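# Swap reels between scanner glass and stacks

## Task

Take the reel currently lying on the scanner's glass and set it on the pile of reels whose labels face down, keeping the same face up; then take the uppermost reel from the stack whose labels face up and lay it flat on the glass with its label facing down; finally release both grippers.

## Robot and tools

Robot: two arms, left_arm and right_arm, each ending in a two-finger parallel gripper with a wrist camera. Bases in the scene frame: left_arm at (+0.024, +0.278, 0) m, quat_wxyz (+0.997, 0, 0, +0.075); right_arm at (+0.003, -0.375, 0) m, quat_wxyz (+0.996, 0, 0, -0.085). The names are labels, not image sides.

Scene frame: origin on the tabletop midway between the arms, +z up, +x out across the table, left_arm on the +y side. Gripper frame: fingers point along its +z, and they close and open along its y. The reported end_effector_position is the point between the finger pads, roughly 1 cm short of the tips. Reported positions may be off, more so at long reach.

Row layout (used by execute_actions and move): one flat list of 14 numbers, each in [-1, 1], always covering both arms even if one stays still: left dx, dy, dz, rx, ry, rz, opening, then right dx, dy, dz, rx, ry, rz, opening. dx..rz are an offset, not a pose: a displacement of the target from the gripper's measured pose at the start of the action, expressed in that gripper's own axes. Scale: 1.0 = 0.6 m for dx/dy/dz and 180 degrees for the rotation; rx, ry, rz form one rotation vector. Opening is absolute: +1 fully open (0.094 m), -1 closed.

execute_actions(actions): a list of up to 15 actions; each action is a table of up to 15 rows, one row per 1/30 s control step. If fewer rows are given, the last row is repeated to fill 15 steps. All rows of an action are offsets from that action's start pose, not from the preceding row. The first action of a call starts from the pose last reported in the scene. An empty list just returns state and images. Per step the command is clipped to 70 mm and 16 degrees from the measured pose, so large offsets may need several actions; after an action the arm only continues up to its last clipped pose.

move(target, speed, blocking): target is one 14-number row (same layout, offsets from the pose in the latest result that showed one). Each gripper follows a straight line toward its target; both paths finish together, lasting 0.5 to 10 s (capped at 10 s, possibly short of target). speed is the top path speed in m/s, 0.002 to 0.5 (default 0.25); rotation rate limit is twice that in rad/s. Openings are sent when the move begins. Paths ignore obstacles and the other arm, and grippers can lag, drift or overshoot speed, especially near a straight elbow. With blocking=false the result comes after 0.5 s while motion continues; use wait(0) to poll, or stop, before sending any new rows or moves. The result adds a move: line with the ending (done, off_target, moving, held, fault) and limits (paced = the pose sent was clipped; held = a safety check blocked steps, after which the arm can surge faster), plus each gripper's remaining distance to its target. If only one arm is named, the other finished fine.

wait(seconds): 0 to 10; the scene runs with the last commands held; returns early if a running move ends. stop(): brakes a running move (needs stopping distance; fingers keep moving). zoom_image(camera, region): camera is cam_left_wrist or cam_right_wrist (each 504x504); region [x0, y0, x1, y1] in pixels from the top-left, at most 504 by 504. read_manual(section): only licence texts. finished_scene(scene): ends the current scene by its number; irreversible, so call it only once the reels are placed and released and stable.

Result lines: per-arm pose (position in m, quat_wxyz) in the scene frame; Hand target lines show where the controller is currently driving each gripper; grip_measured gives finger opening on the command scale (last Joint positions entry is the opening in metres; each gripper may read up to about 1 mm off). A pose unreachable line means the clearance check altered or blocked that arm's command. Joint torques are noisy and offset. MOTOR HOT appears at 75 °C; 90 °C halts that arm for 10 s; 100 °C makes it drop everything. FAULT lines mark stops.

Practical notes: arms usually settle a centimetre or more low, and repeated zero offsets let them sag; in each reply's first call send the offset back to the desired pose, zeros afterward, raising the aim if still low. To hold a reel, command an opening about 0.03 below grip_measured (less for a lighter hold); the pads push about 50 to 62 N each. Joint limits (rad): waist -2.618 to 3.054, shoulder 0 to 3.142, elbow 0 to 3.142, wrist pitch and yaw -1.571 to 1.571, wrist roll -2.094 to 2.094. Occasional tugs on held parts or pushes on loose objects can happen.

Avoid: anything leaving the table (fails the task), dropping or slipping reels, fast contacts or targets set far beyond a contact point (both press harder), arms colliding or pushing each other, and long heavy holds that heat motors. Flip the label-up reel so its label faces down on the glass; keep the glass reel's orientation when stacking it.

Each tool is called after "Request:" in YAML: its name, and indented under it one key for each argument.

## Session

Request:
execute_actions:
  actions: []

Scene clock: 0.00 s.
left_arm: end_effector_position=(-0.0148, +0.5611, +0.1990) grip_measured=+1.000 end_effector_quat_wxyz=(-0.284, -0.570, +0.648, +0.418) | right_arm: end_effector_position=(+0.4216, -0.2292, +0.3715) grip_measured=+1.000 end_effector_quat_wxyz=(+0.311, +0.094, +0.726, +0.607)
Joint positions: left_arm=[ 0.986  1.646  1.291 -1.527 -1.031 -0.485  0.094] | right_arm=[ 0.163  1.48   1.285  0.069 -0.97   1.122  0.094]
Joint velocities: left_arm=[ 0.002 -0.022  0.017 -0.037 -0.007  0.066  0.   ] | right_arm=[ 0.022 -0.012 -0.012  0.007 -0.051 -0.037  0.   ]
Joint torques (N m, as the arm reports them, + toward a larger angle): no reading
Hand target (left_arm): -0.015, +0.563, +0.204; -0.278, -0.572, +0.643, +0.427
Hand target (right_arm): +0.419, -0.229, +0.379; +0.320, +0.085, +0.723, +0.607
camera_calibration (this result's frames):
cam_left_wrist: T_world_to_cam=[[0.557669, -0.0745847, -0.826706, 0.216701], [0.276176, -0.92254, 0.26953, 0.490587], [-0.782772, -0.378625, -0.493873, 0.398411], [0, 0, 0, 1]] pos_world=[0.0555299, 0.619597, 0.243685]
cam_right_wrist: T_world_to_cam=[[0.169545, -0.282247, -0.944241, 0.20302], [-0.975196, 0.0902851, -0.202091, 0.549635], [0.142291, 0.955084, -0.259939, 0.359205], [0, 0, 0, 1]] pos_world=[0.45047, -0.335393, 0.396148]

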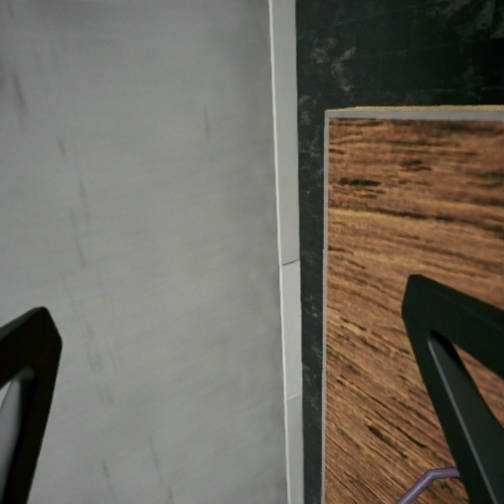

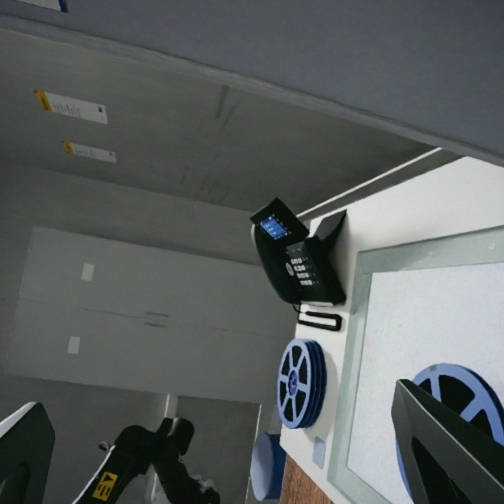

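Request:
move:
  target: [0.383,-0.073,-0.663,0.302,-0.205,0.412,1,0.12,-0.043,-0.205,0.426,0.218,-0.066,1]

Scene clock: 20.73 s.
left_arm: end_effector_position=(+0.2946, +0.2452, +0.3172) grip_measured=+1.000 end_effector_quat_wxyz=(+0.224, +0.001, +0.974, -0.022) | right_arm: end_effector_position=(+0.3110, -0.2983, +0.3274) grip_measured=+1.000 end_effector_quat_wxyz=(+0.228, +0.016, +0.971, +0.072)
Joint positions: left_arm=[-0.285  1.385  1.845 -1.577 -0.015 -0.129  0.094] | right_arm=[ 0.392  1.537  2.01  -1.561 -0.031  0.263  0.094]
Joint velocities: left_arm=[ 0.007 -0.002 -0.027 -0.007 -0.022  0.022  0.   ] | right_arm=[-0.012  0.007  0.007 -0.022  0.022 -0.066  0.   ]
Joint torques (N m, as the arm reports them, + toward a larger angle): left_arm=[ 0.62 -2.85  8.86  1.1   0.04  0.09] | right_arm=[ 0.59 -8.26  5.04  0.87  0.1  -0.03]
Hand target (left_arm): +0.295, +0.246, +0.324; +0.231, +0.003, +0.973, -0.027
Hand target (right_arm): +0.302, -0.300, +0.331; +0.234, +0.010, +0.970, +0.066
Off the commanded pose (left_arm): 0.015 m, 26 deg; orientation clipped at the last step of the last action.
Off the commanded pose (right_arm): 0.011 m, 28 deg; orientation clipped at the last step of the last action.
joint sent to its limit (left arm) — the command would take joint 4 (wrist pitch) past its lower limit, so that joint was sent only as far as its limit.
joint sent to its limit (right arm) — the command would take joint 4 (wrist pitch) past its lower limit, so that joint was sent only as far as its limit.
move: off_target (left_arm, right_arm); limits=paced
camera_calibration (this result's frames):
cam_left_wrist: T_world_to_cam=[[-0.100158, -0.990691, 0.0921937, 0.245255], [-0.982498, 0.113103, 0.148004, 0.237278], [-0.157054, -0.0757564, -0.98468, 0.476408], [0, 0, 0, 1]] pos_world=[0.332511, 0.252226, 0.41138]
cam_right_wrist: T_world_to_cam=[[-0.0642257, -0.992607, -0.102983, -0.254046], [-0.997662, 0.0614521, 0.0298861, 0.361506], [-0.0233366, 0.104662, -0.994234, 0.467764], [0, 0, 0, 1]] pos_world=[0.355261, -0.32334, 0.4281]

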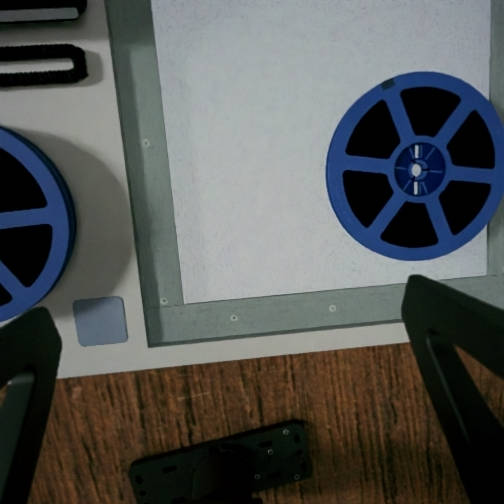

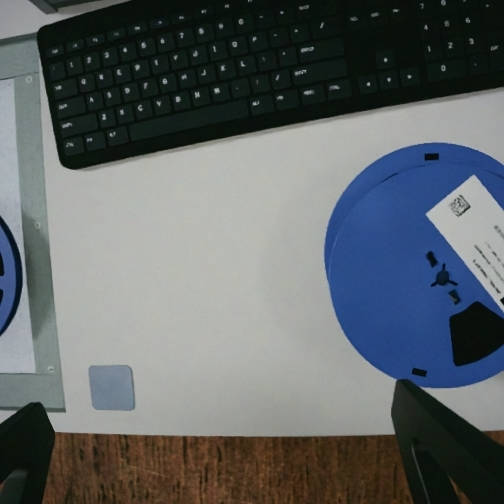

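Request:
move:
  target: [0.097,-0.222,0.366,0.101,0.124,0.49,-0.35,0,0,0,0,0,0,1]

Scene clock: 47.00 s.
left_arm: end_effector_position=(+0.3297, +0.1126, +0.0928) grip_measured=-0.348 end_effector_quat_wxyz=(-0.023, +0.697, +0.717, -0.008) | right_arm: end_effector_position=(+0.3111, -0.2989, +0.3274) grip_measured=+1.000 end_effector_quat_wxyz=(+0.229, +0.016, +0.971, +0.070)
Joint positions: left_arm=[-0.648  1.915  1.571 -1.274  0.003  1.046  0.031] | right_arm=[ 0.393  1.537  2.01  -1.561 -0.027  0.262  0.094]
Joint velocities: left_arm=[-0.007  0.002  0.007  0.007 -0.066  0.022 -0.001] | right_arm=[-0.017 -0.002  0.007 -0.022  0.007  0.022  0.   ]
Joint torques (N m, as the arm reports them, + toward a larger angle): left_arm=[-0.41 -8.96  9.57  0.32 -0.1   0.09] | right_arm=[ 0.   -5.64  6.28  0.94 -0.05  0.04]
Hand target (left_arm): +0.339, +0.107, +0.100; -0.004, +0.704, +0.710, +0.001
Hand target (right_arm): +0.311, -0.298, +0.327; +0.228, +0.016, +0.971, +0.072
Off the commanded pose (left_arm): 0.015 m, 3 deg.
Off the commanded pose (right_arm): 0.001 m, 0 deg.
move: off_target (left_arm)
camera_calibration (this result's frames):
cam_left_wrist: T_world_to_cam=[[-0.991542, 0.0286017, 0.126594, 0.313997], [0.097263, 0.80958, 0.578895, -0.154382], [-0.0859309, 0.586312, -0.805515, 0.136297], [0, 0, 0, 1]] pos_world=[0.338069, 0.0360913, 0.15941]
cam_right_wrist: T_world_to_cam=[[-0.0648076, -0.992996, -0.0987838, -0.255904], [-0.997649, 0.0622634, 0.0286271, 0.362324], [-0.022276, 0.100407, -0.994697, 0.466354], [0, 0, 0, 1]] pos_world=[0.355277, -0.323496, 0.42823]

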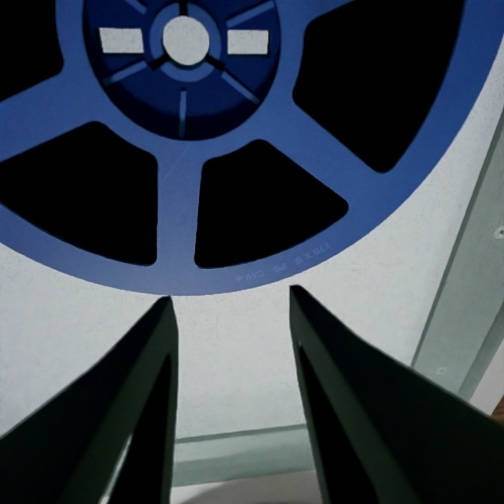

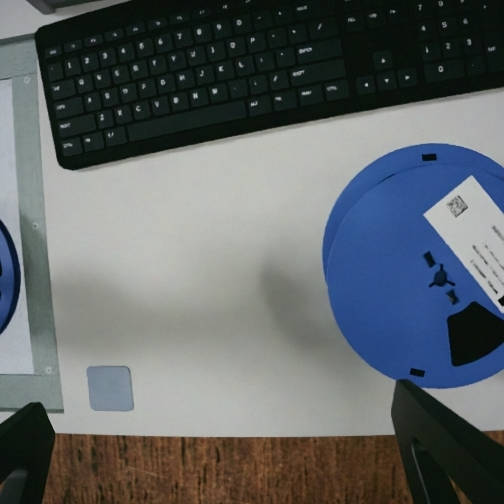

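Request:
move:
  target: [-0.022,0.034,0.05,0,-0.01,0,-0.35,0,0,0,0,0,0,1]
  speed: 0.05

Scene clock: 53.37 s.
left_arm: end_effector_position=(+0.3442, +0.1023, +0.0614) grip_measured=-0.348 end_effector_quat_wxyz=(-0.023, +0.698, +0.716, -0.014) | right_arm: end_effector_position=(+0.3111, -0.2989, +0.3274) grip_measured=+1.000 end_effector_quat_wxyz=(+0.229, +0.016, +0.971, +0.070)
Joint positions: left_arm=[-0.648  2.005  1.571 -1.188  0.015  1.049  0.031] | right_arm=[ 0.393  1.537  2.01  -1.561 -0.027  0.262  0.094]
Joint velocities: left_arm=[-0.022 -0.002 -0.007 -0.022 -0.051  0.022 -0.   ] | right_arm=[ 0.012 -0.007 -0.007 -0.022 -0.11   0.007  0.   ]
Joint torques (N m, as the arm reports them, + toward a larger angle): left_arm=[ 0.76 -9.44  7.17  0.33  0.1   0.06] | right_arm=[ 0.01 -5.71  6.32  0.95 -0.01  0.01]
Hand target (left_arm): +0.350, +0.101, +0.062; -0.011, +0.697, +0.717, -0.019
Hand target (right_arm): +0.311, -0.299, +0.327; +0.229, +0.016, +0.971, +0.070
Off the commanded pose (left_arm): 0.005 m, 1 deg.
Off the commanded pose (right_arm): 0.000 m, 0 deg.
move: done
camera_calibration (this result's frames):
cam_left_wrist: T_world_to_cam=[[-0.990297, 0.0318009, 0.135278, 0.331374], [0.104142, 0.814367, 0.57093, -0.131667], [-0.0920098, 0.579479, -0.809777, 0.12133], [0, 0, 0, 1]] pos_world=[0.353034, 0.0263794, 0.128596]
cam_right_wrist: T_world_to_cam=[[-0.0648076, -0.992996, -0.0987838, -0.255904], [-0.997649, 0.0622634, 0.0286271, 0.362324], [-0.022276, 0.100407, -0.994697, 0.466354], [0, 0, 0, 1]] pos_world=[0.355277, -0.323496, 0.42823]

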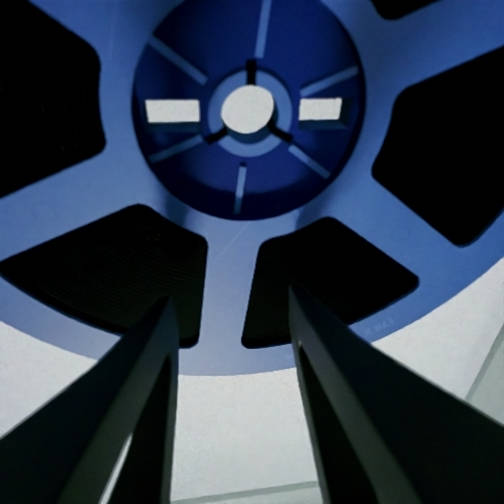

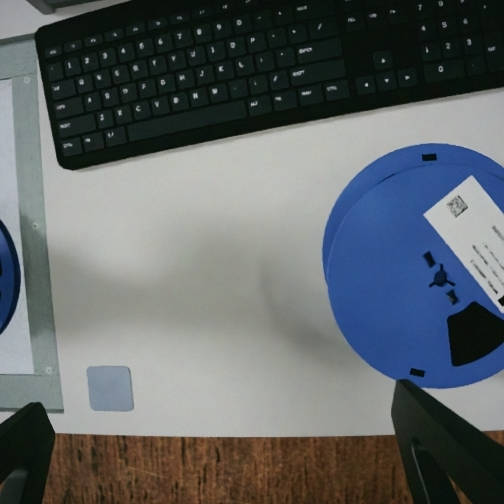

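Centered. Descend, close.

Request:
move:
  target: [0,0,0.04,0,0,0,-0.35,0,0,0,0,0,0,1]
  speed: 0.025

Request:
execute_actions:
  actions:
    - [[0,0,0.008,0,0,0,-0.55,0,0,0,0,0,0,1]]
    - [[0,0,0.008,0,0,0,-0.8,0,0,0,0,0,0,1]]
    - [[0,0,0.004,0,0,0,-0.8,0,0,0,0,0,0,1]]

Scene clock: 58.63 s.
left_arm: end_effector_position=(+0.3441, +0.1023, +0.0508) grip_measured=-0.348 end_effector_quat_wxyz=(-0.019, +0.698, +0.716, -0.013) | right_arm: end_effector_position=(+0.3111, -0.2989, +0.3274) grip_measured=+1.000 end_effector_quat_wxyz=(+0.229, +0.016, +0.971, +0.070)
Joint positions: left_arm=[-0.648  2.005  1.528 -1.137  0.015  1.049  0.031] | right_arm=[ 0.393  1.537  2.01  -1.561 -0.027  0.262  0.094]
Joint velocities: left_arm=[ 0.007 -0.002 -0.007  0.007 -0.081 -0.007  0.001] | right_arm=[-0.007  0.002 -0.017  0.037 -0.037 -0.022  0.   ]
Joint torques (N m, as the arm reports them, + toward a larger angle): left_arm=[ 0.03 -8.26  3.72  0.61 -0.04 -0.02] | right_arm=[ 0.07 -5.66  6.29  0.93 -0.01  0.02]
Hand target (left_arm): +0.343, +0.103, +0.038; -0.023, +0.698, +0.716, -0.014
Hand target (right_arm): +0.311, -0.299, +0.327; +0.229, +0.016, +0.971, +0.070
Off the commanded pose (left_arm): 0.013 m, 1 deg.
Off the commanded pose (right_arm): 0.000 m, 0 deg.
move: off_target (left_arm)
camera_calibration (this result's frames):
cam_left_wrist: T_world_to_cam=[[-0.991288, 0.0323773, 0.127672, 0.333346], [0.0998395, 0.816942, 0.568012, -0.124265], [-0.08591, 0.57581, -0.813057, 0.111236], [0, 0, 0, 1]] pos_world=[0.352404, 0.0266738, 0.118466]
cam_right_wrist: T_world_to_cam=[[-0.0648076, -0.992996, -0.0987838, -0.255904], [-0.997649, 0.0622634, 0.0286271, 0.362324], [-0.022276, 0.100407, -0.994697, 0.466354], [0, 0, 0, 1]] pos_world=[0.355277, -0.323496, 0.42823]

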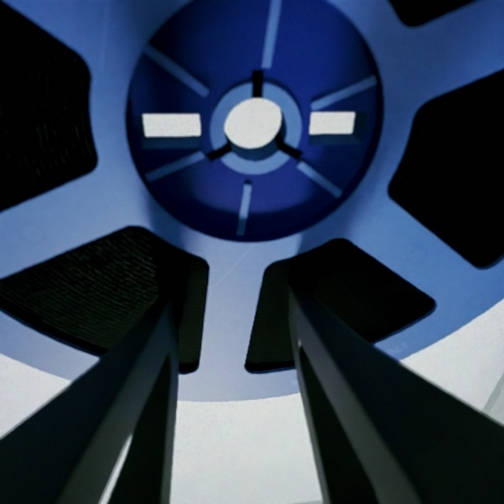

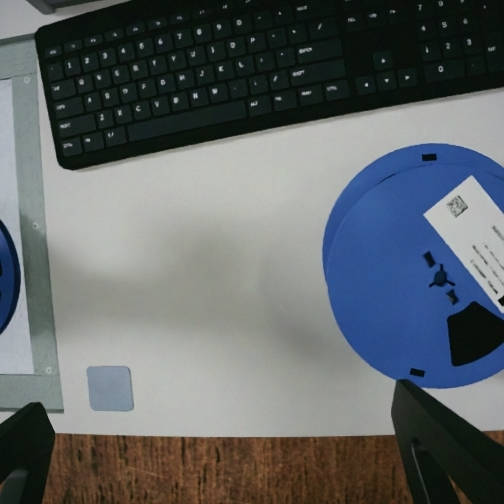

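Scene clock: 60.13 s.
left_arm: end_effector_position=(+0.3464, +0.1020, +0.0507) grip_measured=-0.779 end_effector_quat_wxyz=(-0.015, +0.699, +0.715, -0.009) | right_arm: end_effector_position=(+0.3111, -0.2989, +0.3274) grip_measured=+1.000 end_effector_quat_wxyz=(+0.229, +0.016, +0.971, +0.070)
Joint positions: left_arm=[-0.648  2.005  1.528 -1.128  0.01   1.051  0.01 ] | right_arm=[ 0.393  1.537  2.01  -1.561 -0.027  0.262  0.094]
Joint velocities: left_arm=[ 0.002 -0.002  0.012 -0.022 -0.007 -0.051 -0.   ] | right_arm=[-0.012  0.002 -0.002 -0.11  -0.081 -0.037  0.   ]
Joint torques (N m, as the arm reports them, + toward a larger angle): left_arm=[ 0.03 -9.46  5.97  0.32 -0.03 -0.02] | right_arm=[ 0.04 -5.69  6.33  0.93 -0.01  0.02]
Hand target (left_arm): +0.346, +0.102, +0.048; -0.015, +0.699, +0.715, -0.009
Hand target (right_arm): +0.311, -0.299, +0.327; +0.229, +0.016, +0.971, +0.070
Off the commanded pose (left_arm): 0.002 m, 0 deg.
Off the commanded pose (right_arm): 0.000 m, 0 deg.
camera_calibration (this result's frames):
cam_left_wrist: T_world_to_cam=[[-0.99246, 0.0347967, 0.117526, 0.336325], [0.0960497, 0.816454, 0.569365, -0.122879], [-0.0761429, 0.576361, -0.81364, 0.108132], [0, 0, 0, 1]] pos_world=[0.353825, 0.0262994, 0.118417]
cam_right_wrist: T_world_to_cam=[[-0.0648076, -0.992996, -0.0987838, -0.255904], [-0.997649, 0.0622634, 0.0286271, 0.362324], [-0.022276, 0.100407, -0.994697, 0.466354], [0, 0, 0, 1]] pos_world=[0.355277, -0.323496, 0.42823]

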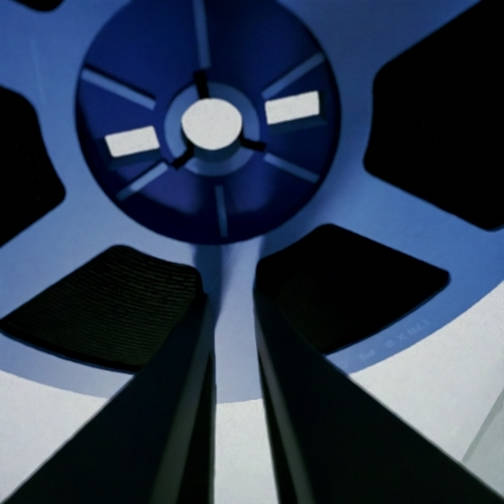

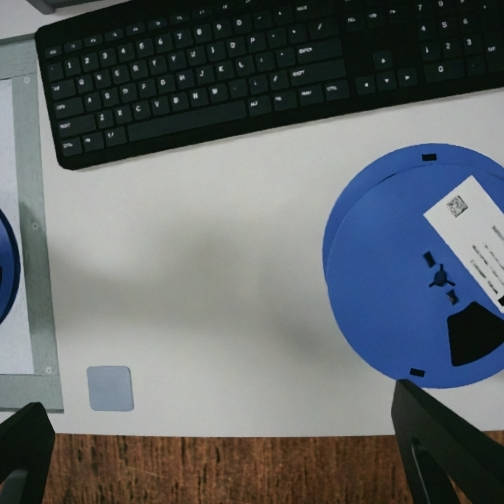

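Request:
move:
  target: [0,0,-0.18,0,0,0,-0.82,0,0,0,0,0,0,1]
  speed: 0.04

Request:
move:
  target: [0.58,-0.125,-0.03,0,0,-0.5,-0.82,0,0,0,0,0,0,1]
  speed: 0.09

Scene clock: 76.47 s.
left_arm: end_effector_position=(+0.3469, +0.1017, +0.1504) grip_measured=-0.779 end_effector_quat_wxyz=(-0.021, +0.699, +0.715, -0.011) | right_arm: end_effector_position=(+0.3111, -0.2989, +0.3274) grip_measured=+1.000 end_effector_quat_wxyz=(+0.229, +0.016, +0.971, +0.070)
Joint positions: left_arm=[-0.648  2.005  1.926 -1.539  0.01   1.051  0.01 ] | right_arm=[ 0.393  1.537  2.01  -1.561 -0.027  0.262  0.094]
Joint velocities: left_arm=[-0.002 -0.002 -0.002 -0.037  0.037 -0.066 -0.001] | right_arm=[ 0.022 -0.012  0.007  0.022 -0.037 -0.007  0.   ]
Joint torques (N m, as the arm reports them, + toward a larger angle): left_arm=[-0.11 -9.77  9.8   0.01 -0.03 -0.05] | right_arm=[ 0.02 -5.65  6.31  0.93 -0.02  0.03]
Hand target (left_arm): +0.348, +0.100, +0.159; -0.015, +0.699, +0.715, -0.009
Hand target (right_arm): +0.311, -0.299, +0.327; +0.229, +0.016, +0.971, +0.070
Off the commanded pose (left_arm): 0.009 m, 1 deg.
Off the commanded pose (right_arm): 0.000 m, 0 deg.
move: done
camera_calibration (this result's frames):
cam_left_wrist: T_world_to_cam=[[-0.991055, 0.0340336, 0.129044, 0.322948], [0.102562, 0.812918, 0.573276, -0.18195], [-0.0853911, 0.581383, -0.809137, 0.191429], [0, 0, 0, 1]] pos_world=[0.355066, 0.0256253, 0.217525]
cam_right_wrist: T_world_to_cam=[[-0.0648076, -0.992996, -0.0987838, -0.255904], [-0.997649, 0.0622634, 0.0286271, 0.362324], [-0.022276, 0.100407, -0.994697, 0.466354], [0, 0, 0, 1]] pos_world=[0.355277, -0.323496, 0.42823]

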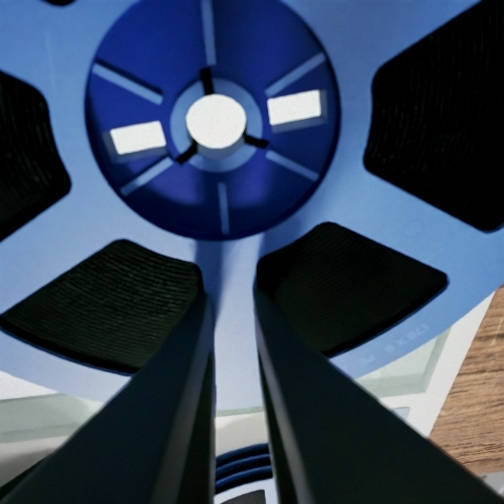

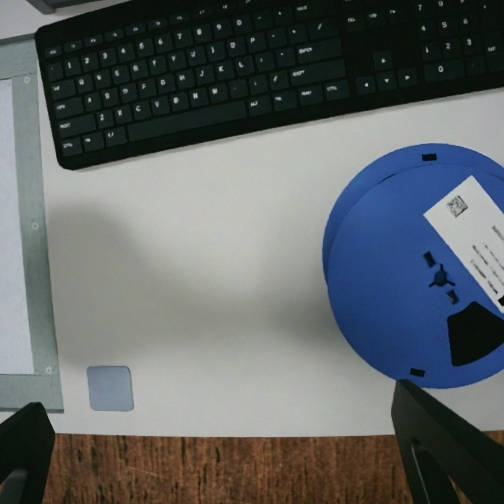

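Scene clock: 85.47 s.
left_arm: end_effector_position=(+0.2691, +0.4420, +0.1716) grip_measured=-0.779 end_effector_quat_wxyz=(-0.019, -0.002, +1.000, -0.003) | right_arm: end_effector_position=(+0.3111, -0.2989, +0.3274) grip_measured=+1.000 end_effector_quat_wxyz=(+0.229, +0.016, +0.971, +0.070)
Joint positions: left_arm=[ 0.425  1.703  1.621 -1.523 -0.016  0.571  0.01 ] | right_arm=[ 0.393  1.537  2.01  -1.561 -0.027  0.262  0.094]
Joint velocities: left_arm=[-0.007 -0.022 -0.017  0.007  0.051 -0.081 -0.002] | right_arm=[-0.002 -0.012 -0.007 -0.022 -0.007  0.022  0.   ]
Joint torques (N m, as the arm reports them, + toward a larger angle): left_arm=[ 0.55 -6.71  9.95  0.08 -0.06 -0.14] | right_arm=[ 0.01 -5.65  6.34  0.94 -0.02  0.01]
Hand target (left_arm): +0.270, +0.446, +0.179; -0.014, -0.011, +1.000, +0.003
Hand target (right_arm): +0.311, -0.299, +0.327; +0.229, +0.016, +0.971, +0.070
Off the commanded pose (left_arm): 0.009 m, 2 deg.
Off the commanded pose (right_arm): 0.000 m, 0 deg.
move: done
camera_calibration (this result's frames):
cam_left_wrist: T_world_to_cam=[[-0.0507964, -0.9946, 0.0904993, 0.439764], [-0.796946, 0.094981, 0.596537, 0.0926409], [-0.601912, -0.041821, -0.797467, 0.416583], [0, 0, 0, 1]] pos_world=[0.346915, 0.446012, 0.237149]
cam_right_wrist: T_world_to_cam=[[-0.0648076, -0.992996, -0.0987838, -0.255904], [-0.997649, 0.0622634, 0.0286271, 0.362324], [-0.022276, 0.100407, -0.994697, 0.466354], [0, 0, 0, 1]] pos_world=[0.355277, -0.323496, 0.42823]

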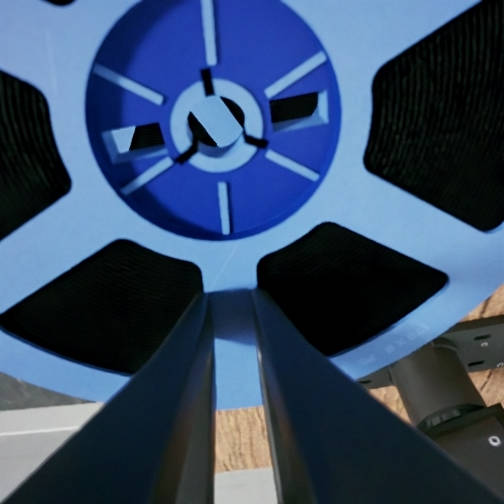

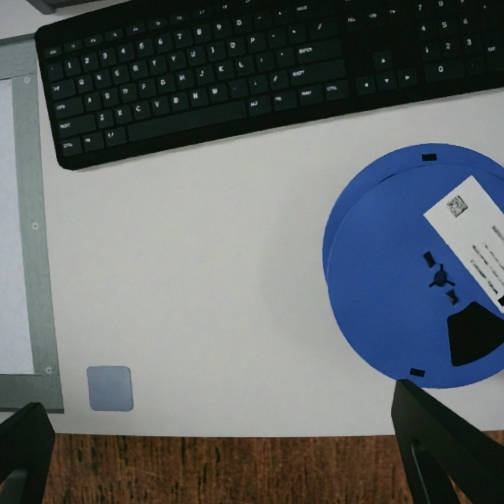

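Request:
move:
  target: [0,0.015,0.075,0,0,0,-0.82,0,0,0,0,0,0,1]
  speed: 0.05

Scene clock: 90.83 s.
left_arm: end_effector_position=(+0.2670, +0.4479, +0.1305) grip_measured=-0.779 end_effector_quat_wxyz=(-0.022, -0.003, +1.000, -0.005) | right_arm: end_effector_position=(+0.3111, -0.2989, +0.3274) grip_measured=+1.000 end_effector_quat_wxyz=(+0.229, +0.016, +0.971, +0.070)
Joint positions: left_arm=[ 0.446  1.703  1.457 -1.365 -0.016  0.591  0.01 ] | right_arm=[ 0.393  1.537  2.01  -1.561 -0.027  0.262  0.094]
Joint velocities: left_arm=[-0.012 -0.002  0.007  0.007 -0.007 -0.022 -0.001] | right_arm=[-0.017  0.002 -0.002  0.037  0.022 -0.051  0.   ]
Joint torques (N m, as the arm reports them, + toward a larger angle): left_arm=[ 0.65 -6.65  5.79  0.42 -0.06  0.06] | right_arm=[ 0.04 -5.67  6.28  0.94 -0.01  0.02]
Hand target (left_arm): +0.267, +0.452, +0.127; -0.019, -0.002, +1.000, -0.003
Hand target (right_arm): +0.311, -0.299, +0.327; +0.229, +0.016, +0.971, +0.070
Off the commanded pose (left_arm): 0.005 m, 0 deg.
Off the commanded pose (right_arm): 0.000 m, 0 deg.
move: done
camera_calibration (this result's frames):
cam_left_wrist: T_world_to_cam=[[-0.0491844, -0.994272, 0.0948891, 0.44812], [-0.794104, 0.0965501, 0.600064, 0.113032], [-0.605788, -0.045838, -0.794304, 0.38517], [0, 0, 0, 1]] pos_world=[0.345131, 0.452296, 0.195594]
cam_right_wrist: T_world_to_cam=[[-0.0648076, -0.992996, -0.0987838, -0.255904], [-0.997649, 0.0622634, 0.0286271, 0.362324], [-0.022276, 0.100407, -0.994697, 0.466354], [0, 0, 0, 1]] pos_world=[0.355277, -0.323496, 0.42823]

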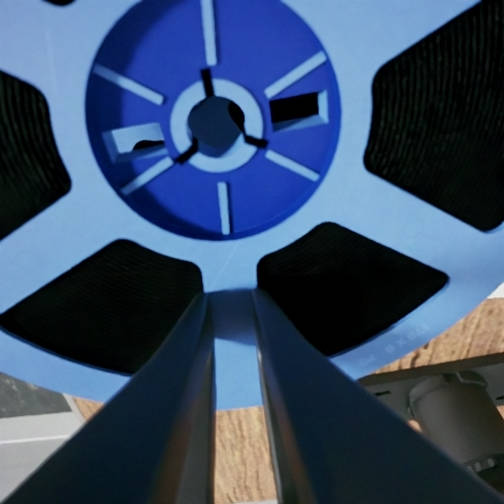

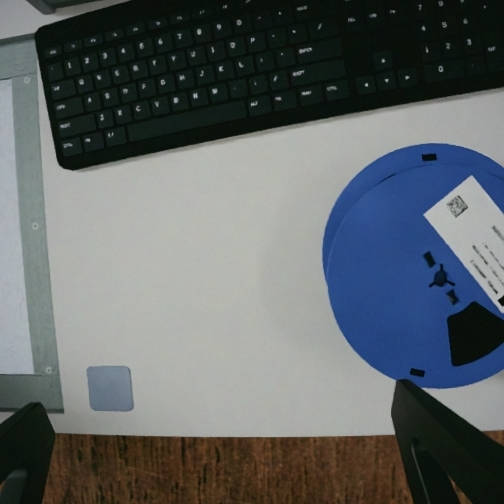

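Request:
move:
  target: [0,0.005,0.035,0,0,0,-0.82,0,0,0,0,0,0,1]
  speed: 0.03

Scene clock: 95.60 s.
left_arm: end_effector_position=(+0.2661, +0.4473, +0.1123) grip_measured=-0.779 end_effector_quat_wxyz=(-0.025, -0.002, +1.000, -0.007) | right_arm: end_effector_position=(+0.3111, -0.2989, +0.3274) grip_measured=+1.000 end_effector_quat_wxyz=(+0.229, +0.016, +0.971, +0.070)
Joint positions: left_arm=[ 0.446  1.711  1.393 -1.303 -0.016  0.591  0.01 ] | right_arm=[ 0.393  1.537  2.01  -1.561 -0.027  0.262  0.094]
Joint velocities: left_arm=[ 0.002 -0.012 -0.007  0.022 -0.022 -0.037 -0.   ] | right_arm=[ 0.017 -0.007  0.022 -0.007 -0.037 -0.051  0.   ]
Joint torques (N m, as the arm reports them, + toward a larger angle): left_arm=[ 0.75 -6.97  5.76  0.41 -0.05  0.08] | right_arm=[ 0.04 -5.69  6.3   0.93 -0.02  0.02]
Hand target (left_arm): +0.266, +0.451, +0.109; -0.022, -0.003, +1.000, -0.005
Hand target (right_arm): +0.311, -0.299, +0.327; +0.229, +0.016, +0.971, +0.070
Off the commanded pose (left_arm): 0.004 m, 1 deg.
Off the commanded pose (right_arm): 0.000 m, 0 deg.
move: done
camera_calibration (this result's frames):
cam_left_wrist: T_world_to_cam=[[-0.0488239, -0.99375, 0.100388, 0.448274], [-0.789503, 0.0999614, 0.605552, 0.119926], [-0.611802, -0.049691, -0.789449, 0.372993], [0, 0, 0, 1]] pos_world=[0.344766, 0.452018, 0.176836]
cam_right_wrist: T_world_to_cam=[[-0.0648076, -0.992996, -0.0987838, -0.255904], [-0.997649, 0.0622634, 0.0286271, 0.362324], [-0.022276, 0.100407, -0.994697, 0.466354], [0, 0, 0, 1]] pos_world=[0.355277, -0.323496, 0.42823]

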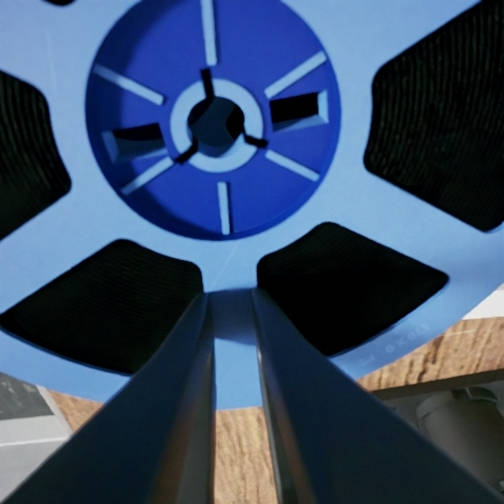

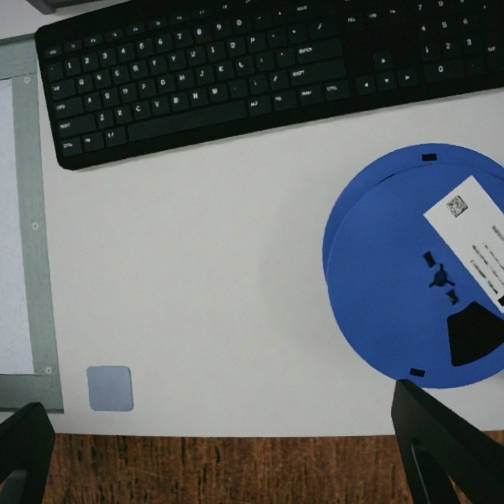

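Request:
move:
  target: [-0.01,0.005,0.03,0,0,0,-0.82,0,0,0,0,0,0,1]
  speed: 0.02

Request:
execute_actions:
  actions:
    - [[0,0,0,0,0,0,-0.45,0,0,0,0,0,0,1]]
    - [[0,0,-0.08,0,0,0,-0.45,0,0,0,0,0,0,1]]
    - [[0,0,-0.11,0,0,0,-0.45,0,0,0,0,0,0,1]]
    - [[0,0,-0.1,0,-0.06,0,-0.45,0,0,0,0,0,0,1]]

Scene clock: 104.27 s.
left_arm: end_effector_position=(+0.2693, +0.4494, +0.0978) grip_measured=-0.779 end_effector_quat_wxyz=(-0.029, -0.002, +1.000, -0.010) | right_arm: end_effector_position=(+0.3111, -0.2989, +0.3274) grip_measured=+1.000 end_effector_quat_wxyz=(+0.229, +0.016, +0.971, +0.070)
Joint positions: left_arm=[ 0.446  1.739  1.367 -1.258 -0.016  0.591  0.01 ] | right_arm=[ 0.393  1.537  2.01  -1.561 -0.027  0.262  0.094]
Joint velocities: left_arm=[-0.012 -0.017  0.007  0.051 -0.007 -0.022  0.001] | right_arm=[-0.002 -0.007  0.002 -0.022  0.081 -0.007  0.   ]
Joint torques (N m, as the arm reports them, + toward a larger angle): left_arm=[-0.03 -7.01  5.57  0.39 -0.05 -0.03] | right_arm=[ 0.04 -5.68  6.22  0.92 -0.01  0.  ]
Hand target (left_arm): +0.271, +0.450, +0.094; -0.025, -0.002, +1.000, -0.007
Hand target (right_arm): +0.311, -0.299, +0.327; +0.229, +0.016, +0.971, +0.070
Off the commanded pose (left_arm): 0.004 m, 0 deg.
Off the commanded pose (right_arm): 0.000 m, 0 deg.
move: done
camera_calibration (this result's frames):
cam_left_wrist: T_world_to_cam=[[-0.0481093, -0.993265, 0.105406, 0.451081], [-0.78528, 0.102827, 0.610542, 0.128044], [-0.617269, -0.0534005, -0.784938, 0.366251], [0, 0, 0, 1]] pos_world=[0.348327, 0.454434, 0.161761]
cam_right_wrist: T_world_to_cam=[[-0.0648076, -0.992996, -0.0987838, -0.255904], [-0.997649, 0.0622634, 0.0286271, 0.362324], [-0.022276, 0.100407, -0.994697, 0.466354], [0, 0, 0, 1]] pos_world=[0.355277, -0.323496, 0.42823]

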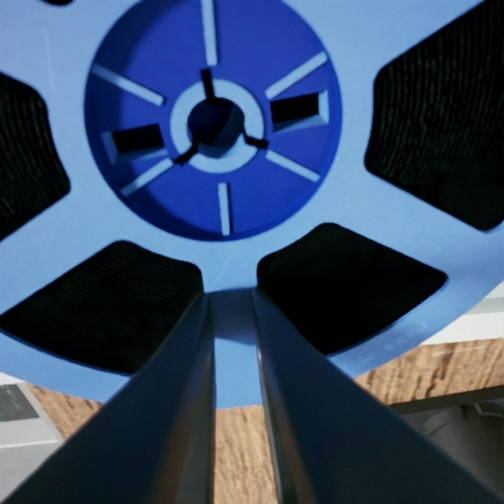

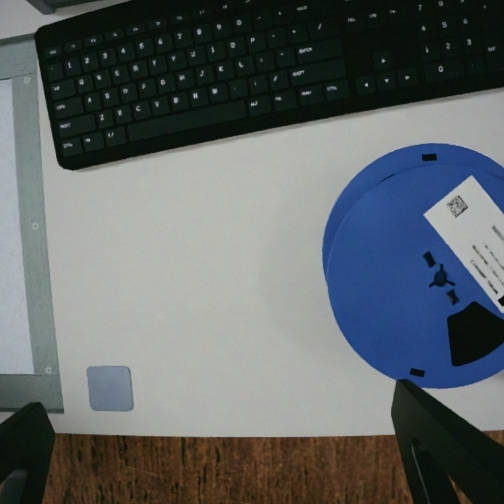

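Scene clock: 106.27 s.
left_arm: end_effector_position=(+0.2756, +0.4535, +0.2577) grip_measured=-0.452 end_effector_quat_wxyz=(+0.121, -0.004, +0.992, +0.039) | right_arm: end_effector_position=(+0.3111, -0.2989, +0.3274) grip_measured=+1.000 end_effector_quat_wxyz=(+0.229, +0.016, +0.971, +0.070)
Joint positions: left_arm=[ 0.503  1.585  1.822 -1.567  0.084  0.635  0.026] | right_arm=[ 0.393  1.537  2.01  -1.561 -0.027  0.262  0.094]
Joint velocities: left_arm=[ 0.007  0.007  0.002 -0.007  0.081 -0.007 -0.001] | right_arm=[ 0.002 -0.012 -0.002  0.007 -0.022  0.007  0.   ]
Joint torques (N m, as the arm reports them, + toward a larger angle): left_arm=[ 0.36 -5.23  8.08  0.59  0.13  0.06] | right_arm=[ 0.   -5.73  6.34  0.93 -0.01  0.02]
Hand target (left_arm): +0.275, +0.451, +0.260; +0.123, -0.000, +0.992, +0.030
Hand target (right_arm): +0.311, -0.299, +0.327; +0.229, +0.016, +0.971, +0.070
Off the commanded pose (left_arm): 0.003 m, 3 deg.
Off the commanded pose (right_arm): 0.000 m, 0 deg.
joint sent to its limit (left arm) — the command would take joint 4 (wrist pitch) past its lower limit, so that joint was sent only as far as its limit.
camera_calibration (this result's frames):
cam_left_wrist: T_world_to_cam=[[-0.0587573, -0.998227, -0.00951661, 0.473397], [-0.932028, 0.0514409, 0.358718, 0.163612], [-0.357592, 0.029947, -0.933398, 0.424795], [0, 0, 0, 1]] pos_world=[0.33221, 0.45142, 0.342317]
cam_right_wrist: T_world_to_cam=[[-0.0648076, -0.992996, -0.0987838, -0.255904], [-0.997649, 0.0622634, 0.0286271, 0.362324], [-0.022276, 0.100407, -0.994697, 0.466354], [0, 0, 0, 1]] pos_world=[0.355277, -0.323496, 0.42823]

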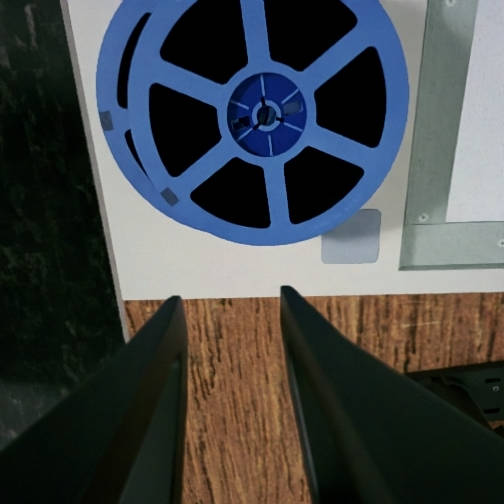

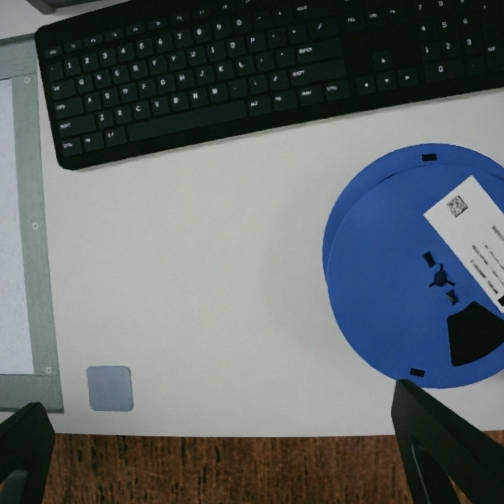

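Request:
move:
  target: [0.068,-0.007,0.225,0.025,0.077,0.003,-0.4,0,0,0,0,0,0,1]
  speed: 0.12

Scene clock: 117.60 s.
left_arm: end_effector_position=(+0.2664, +0.4634, +0.1197) grip_measured=-0.402 end_effector_quat_wxyz=(-0.001, -0.009, +1.000, -0.006) | right_arm: end_effector_position=(+0.3111, -0.2989, +0.3274) grip_measured=+1.000 end_effector_quat_wxyz=(+0.229, +0.016, +0.971, +0.070)
Joint positions: left_arm=[ 0.503  1.706  1.418 -1.291  0.008  0.636  0.028] | right_arm=[ 0.393  1.537  2.01  -1.561 -0.027  0.262  0.094]
Joint velocities: left_arm=[-0.002 -0.012  0.012  0.066  0.051 -0.022 -0.   ] | right_arm=[ 0.007  0.012  0.002  0.022 -0.037 -0.037  0.   ]
Joint torques (N m, as the arm reports them, + toward a larger angle): left_arm=[-0.67 -7.16  5.83  0.45 -0.1   0.02] | right_arm=[ 0.01 -5.68  6.32  0.93 -0.01  0.02]
Hand target (left_arm): +0.268, +0.463, +0.118; -0.000, -0.002, +1.000, +0.000
Hand target (right_arm): +0.311, -0.299, +0.327; +0.229, +0.016, +0.971, +0.070
Off the commanded pose (left_arm): 0.005 m, 1 deg.
Off the commanded pose (right_arm): 0.000 m, 0 deg.
move: done
camera_calibration (this result's frames):
cam_left_wrist: T_world_to_cam=[[-0.0411005, -0.99469, 0.0943521, 0.462636], [-0.819233, 0.0876081, 0.566729, 0.132357], [-0.571985, -0.0540036, -0.818484, 0.374583], [0, 0, 0, 1]] pos_world=[0.341702, 0.468813, 0.187929]
cam_right_wrist: T_world_to_cam=[[-0.0648076, -0.992996, -0.0987838, -0.255904], [-0.997649, 0.0622634, 0.0286271, 0.362324], [-0.022276, 0.100407, -0.994697, 0.466354], [0, 0, 0, 1]] pos_world=[0.355277, -0.323496, 0.42823]

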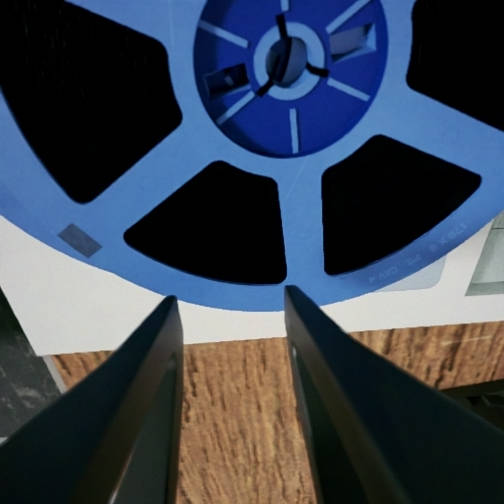

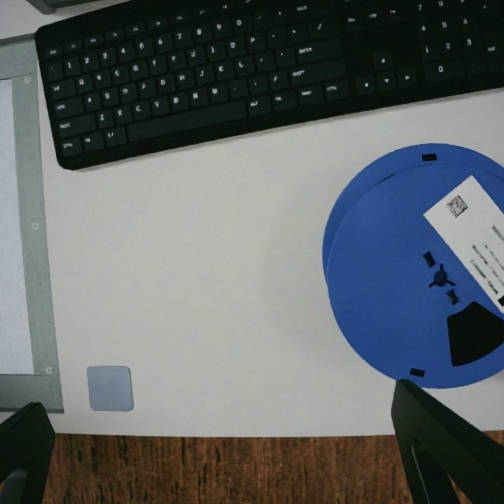

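Request:
move:
  target: [-0.004,-0.026,0.01,0,0,0,-0.4,0,0,0,0,0,0,1]
  speed: 0.04

Request:
move:
  target: [0,0,0.045,0,0,0,-0.4,0,0,0,0,0,0,1]
  speed: 0.025

Scene clock: 124.10 s.
left_arm: end_effector_position=(+0.2667, +0.4494, +0.1101) grip_measured=-0.402 end_effector_quat_wxyz=(-0.013, -0.006, +1.000, -0.014) | right_arm: end_effector_position=(+0.3111, -0.2989, +0.3274) grip_measured=+1.000 end_effector_quat_wxyz=(+0.229, +0.016, +0.971, +0.070)
Joint positions: left_arm=[ 0.465  1.706  1.38  -1.282  0.008  0.603  0.028] | right_arm=[ 0.393  1.537  2.01  -1.561 -0.027  0.262  0.094]
Joint velocities: left_arm=[-0.002 -0.002 -0.012  0.022 -0.066 -0.022 -0.001] | right_arm=[ 0.022  0.002 -0.017 -0.022 -0.037 -0.022  0.   ]
Joint torques (N m, as the arm reports them, + toward a larger angle): left_arm=[-0.53 -8.87  5.38  0.38 -0.02 -0.13] | right_arm=[ 0.01 -5.69  6.3   0.93 -0.01  0.03]
Hand target (left_arm): +0.269, +0.448, +0.114; -0.002, -0.008, +1.000, -0.006
Hand target (right_arm): +0.311, -0.299, +0.327; +0.229, +0.016, +0.971, +0.070
Off the commanded pose (left_arm): 0.005 m, 2 deg.
Off the commanded pose (right_arm): 0.000 m, 0 deg.
move: done
camera_calibration (this result's frames):
cam_left_wrist: T_world_to_cam=[[-0.0430973, -0.992757, 0.112144, 0.447343], [-0.804477, 0.101043, 0.585327, 0.127182], [-0.592418, -0.0649909, -0.803005, 0.374878], [0, 0, 0, 1]] pos_world=[0.343679, 0.455615, 0.176419]
cam_right_wrist: T_world_to_cam=[[-0.0648076, -0.992996, -0.0987838, -0.255904], [-0.997649, 0.0622634, 0.0286271, 0.362324], [-0.022276, 0.100407, -0.994697, 0.466354], [0, 0, 0, 1]] pos_world=[0.355277, -0.323496, 0.42823]

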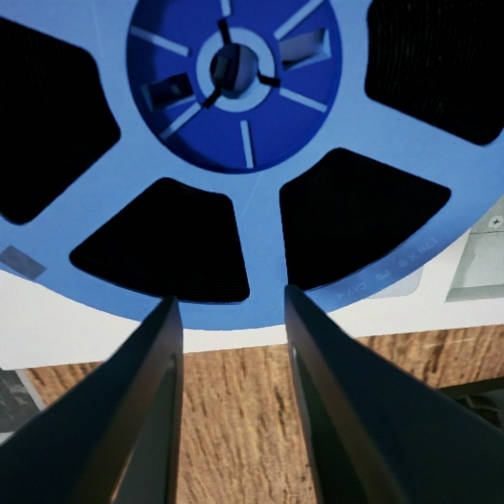

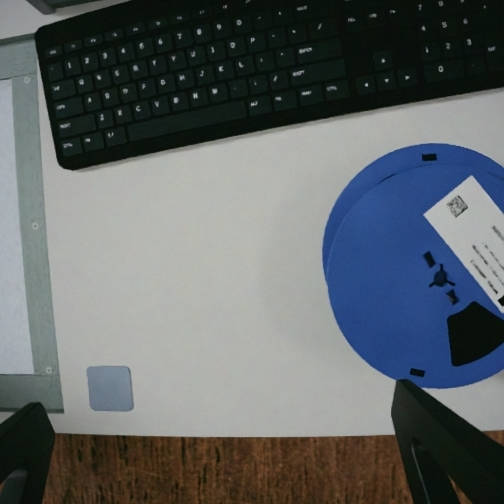

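Scene clock: 125.43 s.
left_arm: end_effector_position=(+0.2660, +0.4489, +0.0900) grip_measured=-0.402 end_effector_quat_wxyz=(-0.011, -0.006, +1.000, -0.012) | right_arm: end_effector_position=(+0.3111, -0.2989, +0.3274) grip_measured=+1.000 end_effector_quat_wxyz=(+0.229, +0.016, +0.971, +0.070)
Joint positions: left_arm=[ 0.465  1.706  1.3   -1.195  0.008  0.602  0.028] | right_arm=[ 0.393  1.537  2.01  -1.561 -0.027  0.262  0.094]
Joint velocities: left_arm=[-0.022 -0.007 -0.027  0.066  0.022 -0.125 -0.001] | right_arm=[-0.007  0.007 -0.012  0.007  0.007 -0.007  0.   ]
Joint torques (N m, as the arm reports them, + toward a larger angle): left_arm=[ 0.1  -6.02  5.3   0.37 -0.04 -0.02] | right_arm=[ 0.04 -5.69  6.33  0.93 -0.01  0.02]
Hand target (left_arm): +0.266, +0.449, +0.083; -0.013, -0.006, +1.000, -0.014
Hand target (right_arm): +0.311, -0.299, +0.327; +0.229, +0.016, +0.971, +0.070
Off the commanded pose (left_arm): 0.007 m, 0 deg.
Off the commanded pose (right_arm): 0.000 m, 0 deg.
move: done
camera_calibration (this result's frames):
cam_left_wrist: T_world_to_cam=[[-0.0433347, -0.993211, 0.107957, 0.449726], [-0.80778, 0.098419, 0.581211, 0.140869], [-0.58789, -0.062019, -0.80656, 0.356078], [0, 0, 0, 1]] pos_world=[0.342614, 0.454893, 0.156773]
cam_right_wrist: T_world_to_cam=[[-0.0648076, -0.992996, -0.0987838, -0.255904], [-0.997649, 0.0622634, 0.0286271, 0.362324], [-0.022276, 0.100407, -0.994697, 0.466354], [0, 0, 0, 1]] pos_world=[0.355277, -0.323496, 0.42823]

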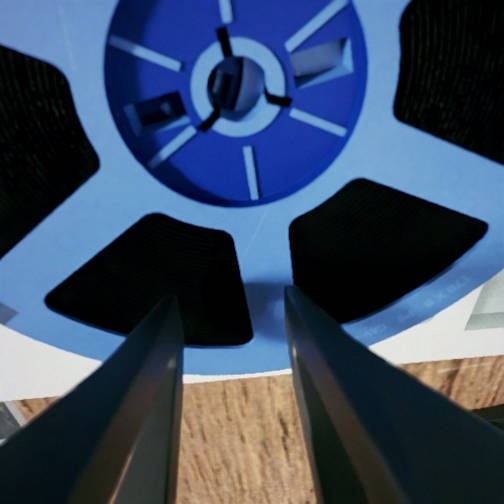

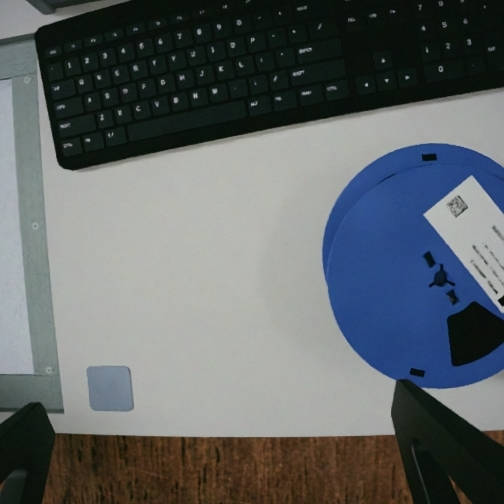

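Request:
execute_actions:
  actions:
    - [[0,-0.012,-0.004,0,0,0,-0.4,0,0,0,0,0,0,1]]
    - [[0,0,0.015,0,0,0,-0.4,0,0,0,0,0,0,1]]
    - [[0,0,0.015,0,0,0,-0.4,0,0,0,0,0,0,1]]
    - [[0,0,0.01,0,0,0,-0.4,0,0,0,0,0,0,1]]

Scene clock: 133.77 s.
left_arm: end_effector_position=(+0.2677, +0.4458, +0.0853) grip_measured=-0.402 end_effector_quat_wxyz=(-0.010, -0.005, +1.000, -0.011) | right_arm: end_effector_position=(+0.3111, -0.2989, +0.3274) grip_measured=+1.000 end_effector_quat_wxyz=(+0.229, +0.016, +0.971, +0.070)
Joint positions: left_arm=[ 0.453  1.706  1.28  -1.174  0.008  0.593  0.028] | right_arm=[ 0.393  1.537  2.01  -1.561 -0.027  0.262  0.094]
Joint velocities: left_arm=[ 0.002  0.012 -0.007  0.007  0.051  0.022 -0.   ] | right_arm=[ 0.002  0.012 -0.012 -0.037 -0.022 -0.022  0.   ]
Joint torques (N m, as the arm reports them, + toward a larger angle): left_arm=[ 0.04 -6.6   4.78  0.49 -0.03 -0.03] | right_arm=[ 0.03 -5.68  6.28  0.94 -0.01  0.02]
Hand target (left_arm): +0.267, +0.446, +0.079; -0.010, -0.005, +1.000, -0.012
Hand target (right_arm): +0.311, -0.299, +0.327; +0.229, +0.016, +0.971, +0.070
Off the commanded pose (left_arm): 0.006 m, 0 deg.
Off the commanded pose (right_arm): 0.000 m, 0 deg.
camera_calibration (this result's frames):
cam_left_wrist: T_world_to_cam=[[-0.0457564, -0.993247, 0.106619, 0.448026], [-0.80833, 0.0995245, 0.580256, 0.145042], [-0.586949, -0.0596327, -0.807425, 0.351811], [0, 0, 0, 1]] pos_world=[0.344237, 0.451544, 0.152132]
cam_right_wrist: T_world_to_cam=[[-0.0648076, -0.992996, -0.0987838, -0.255904], [-0.997649, 0.0622634, 0.0286271, 0.362324], [-0.022276, 0.100407, -0.994697, 0.466354], [0, 0, 0, 1]] pos_world=[0.355277, -0.323496, 0.42823]

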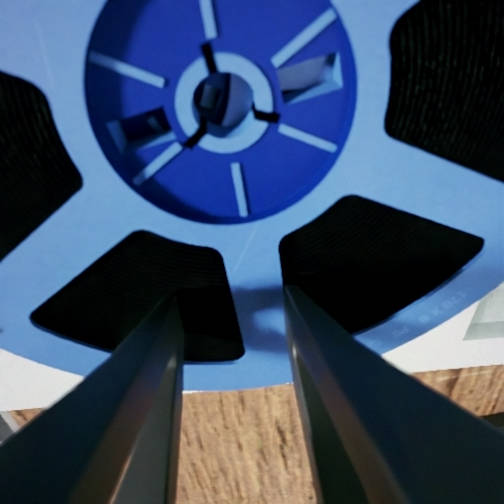

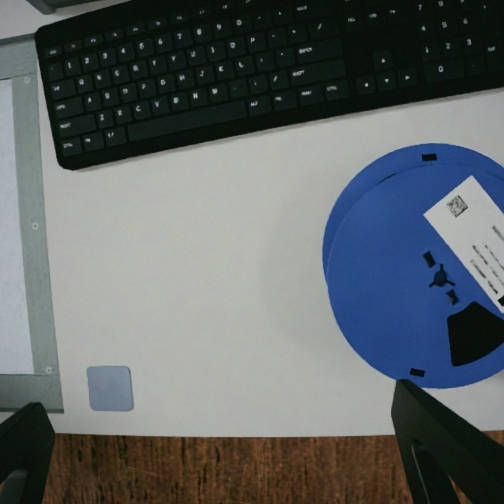

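Request:
move:
  target: [0,-0.006,0.03,0,0,0,-0.33,0,0,0,0,0,0,1]
  speed: 0.02

Scene clock: 139.20 s.
left_arm: end_effector_position=(+0.2679, +0.4460, +0.0835) grip_measured=-0.332 end_effector_quat_wxyz=(-0.003, -0.005, +1.000, -0.007) | right_arm: end_effector_position=(+0.3111, -0.2989, +0.3274) grip_measured=+1.000 end_effector_quat_wxyz=(+0.229, +0.016, +0.971, +0.070)
Joint positions: left_arm=[ 0.453  1.693  1.259 -1.149  0.008  0.593  0.031] | right_arm=[ 0.393  1.537  2.01  -1.561 -0.027  0.262  0.094]
Joint velocities: left_arm=[-0.007  0.007  0.007  0.051  0.051  0.037  0.   ] | right_arm=[ 0.017  0.002  0.012  0.022 -0.022 -0.051  0.   ]
Joint torques (N m, as the arm reports them, + toward a larger angle): left_arm=[-0.62 -5.47  2.33  0.75 -0.04 -0.12] | right_arm=[ 0.05 -5.7   6.31  0.94  0.    0.01]
Hand target (left_arm): +0.267, +0.442, +0.068; -0.011, -0.005, +1.000, -0.012
Hand target (right_arm): +0.311, -0.299, +0.327; +0.229, +0.016, +0.971, +0.070
Off the commanded pose (left_arm): 0.017 m, 1 deg.
Off the commanded pose (right_arm): 0.000 m, 0 deg.
move: off_target (left_arm)
camera_calibration (this result's frames):
cam_left_wrist: T_world_to_cam=[[-0.0471297, -0.994193, 0.0967411, 0.449993], [-0.8161, 0.0941699, 0.570187, 0.151569], [-0.575986, -0.0520776, -0.815799, 0.344869], [0, 0, 0, 1]] pos_world=[0.343544, 0.451066, 0.151388]
cam_right_wrist: T_world_to_cam=[[-0.0648076, -0.992996, -0.0987838, -0.255904], [-0.997649, 0.0622634, 0.0286271, 0.362324], [-0.022276, 0.100407, -0.994697, 0.466354], [0, 0, 0, 1]] pos_world=[0.355277, -0.323496, 0.42823]

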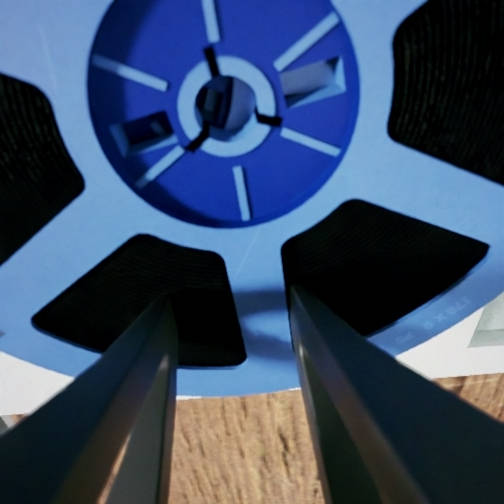

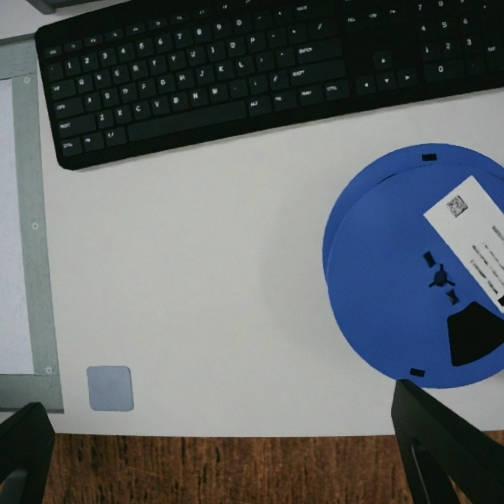

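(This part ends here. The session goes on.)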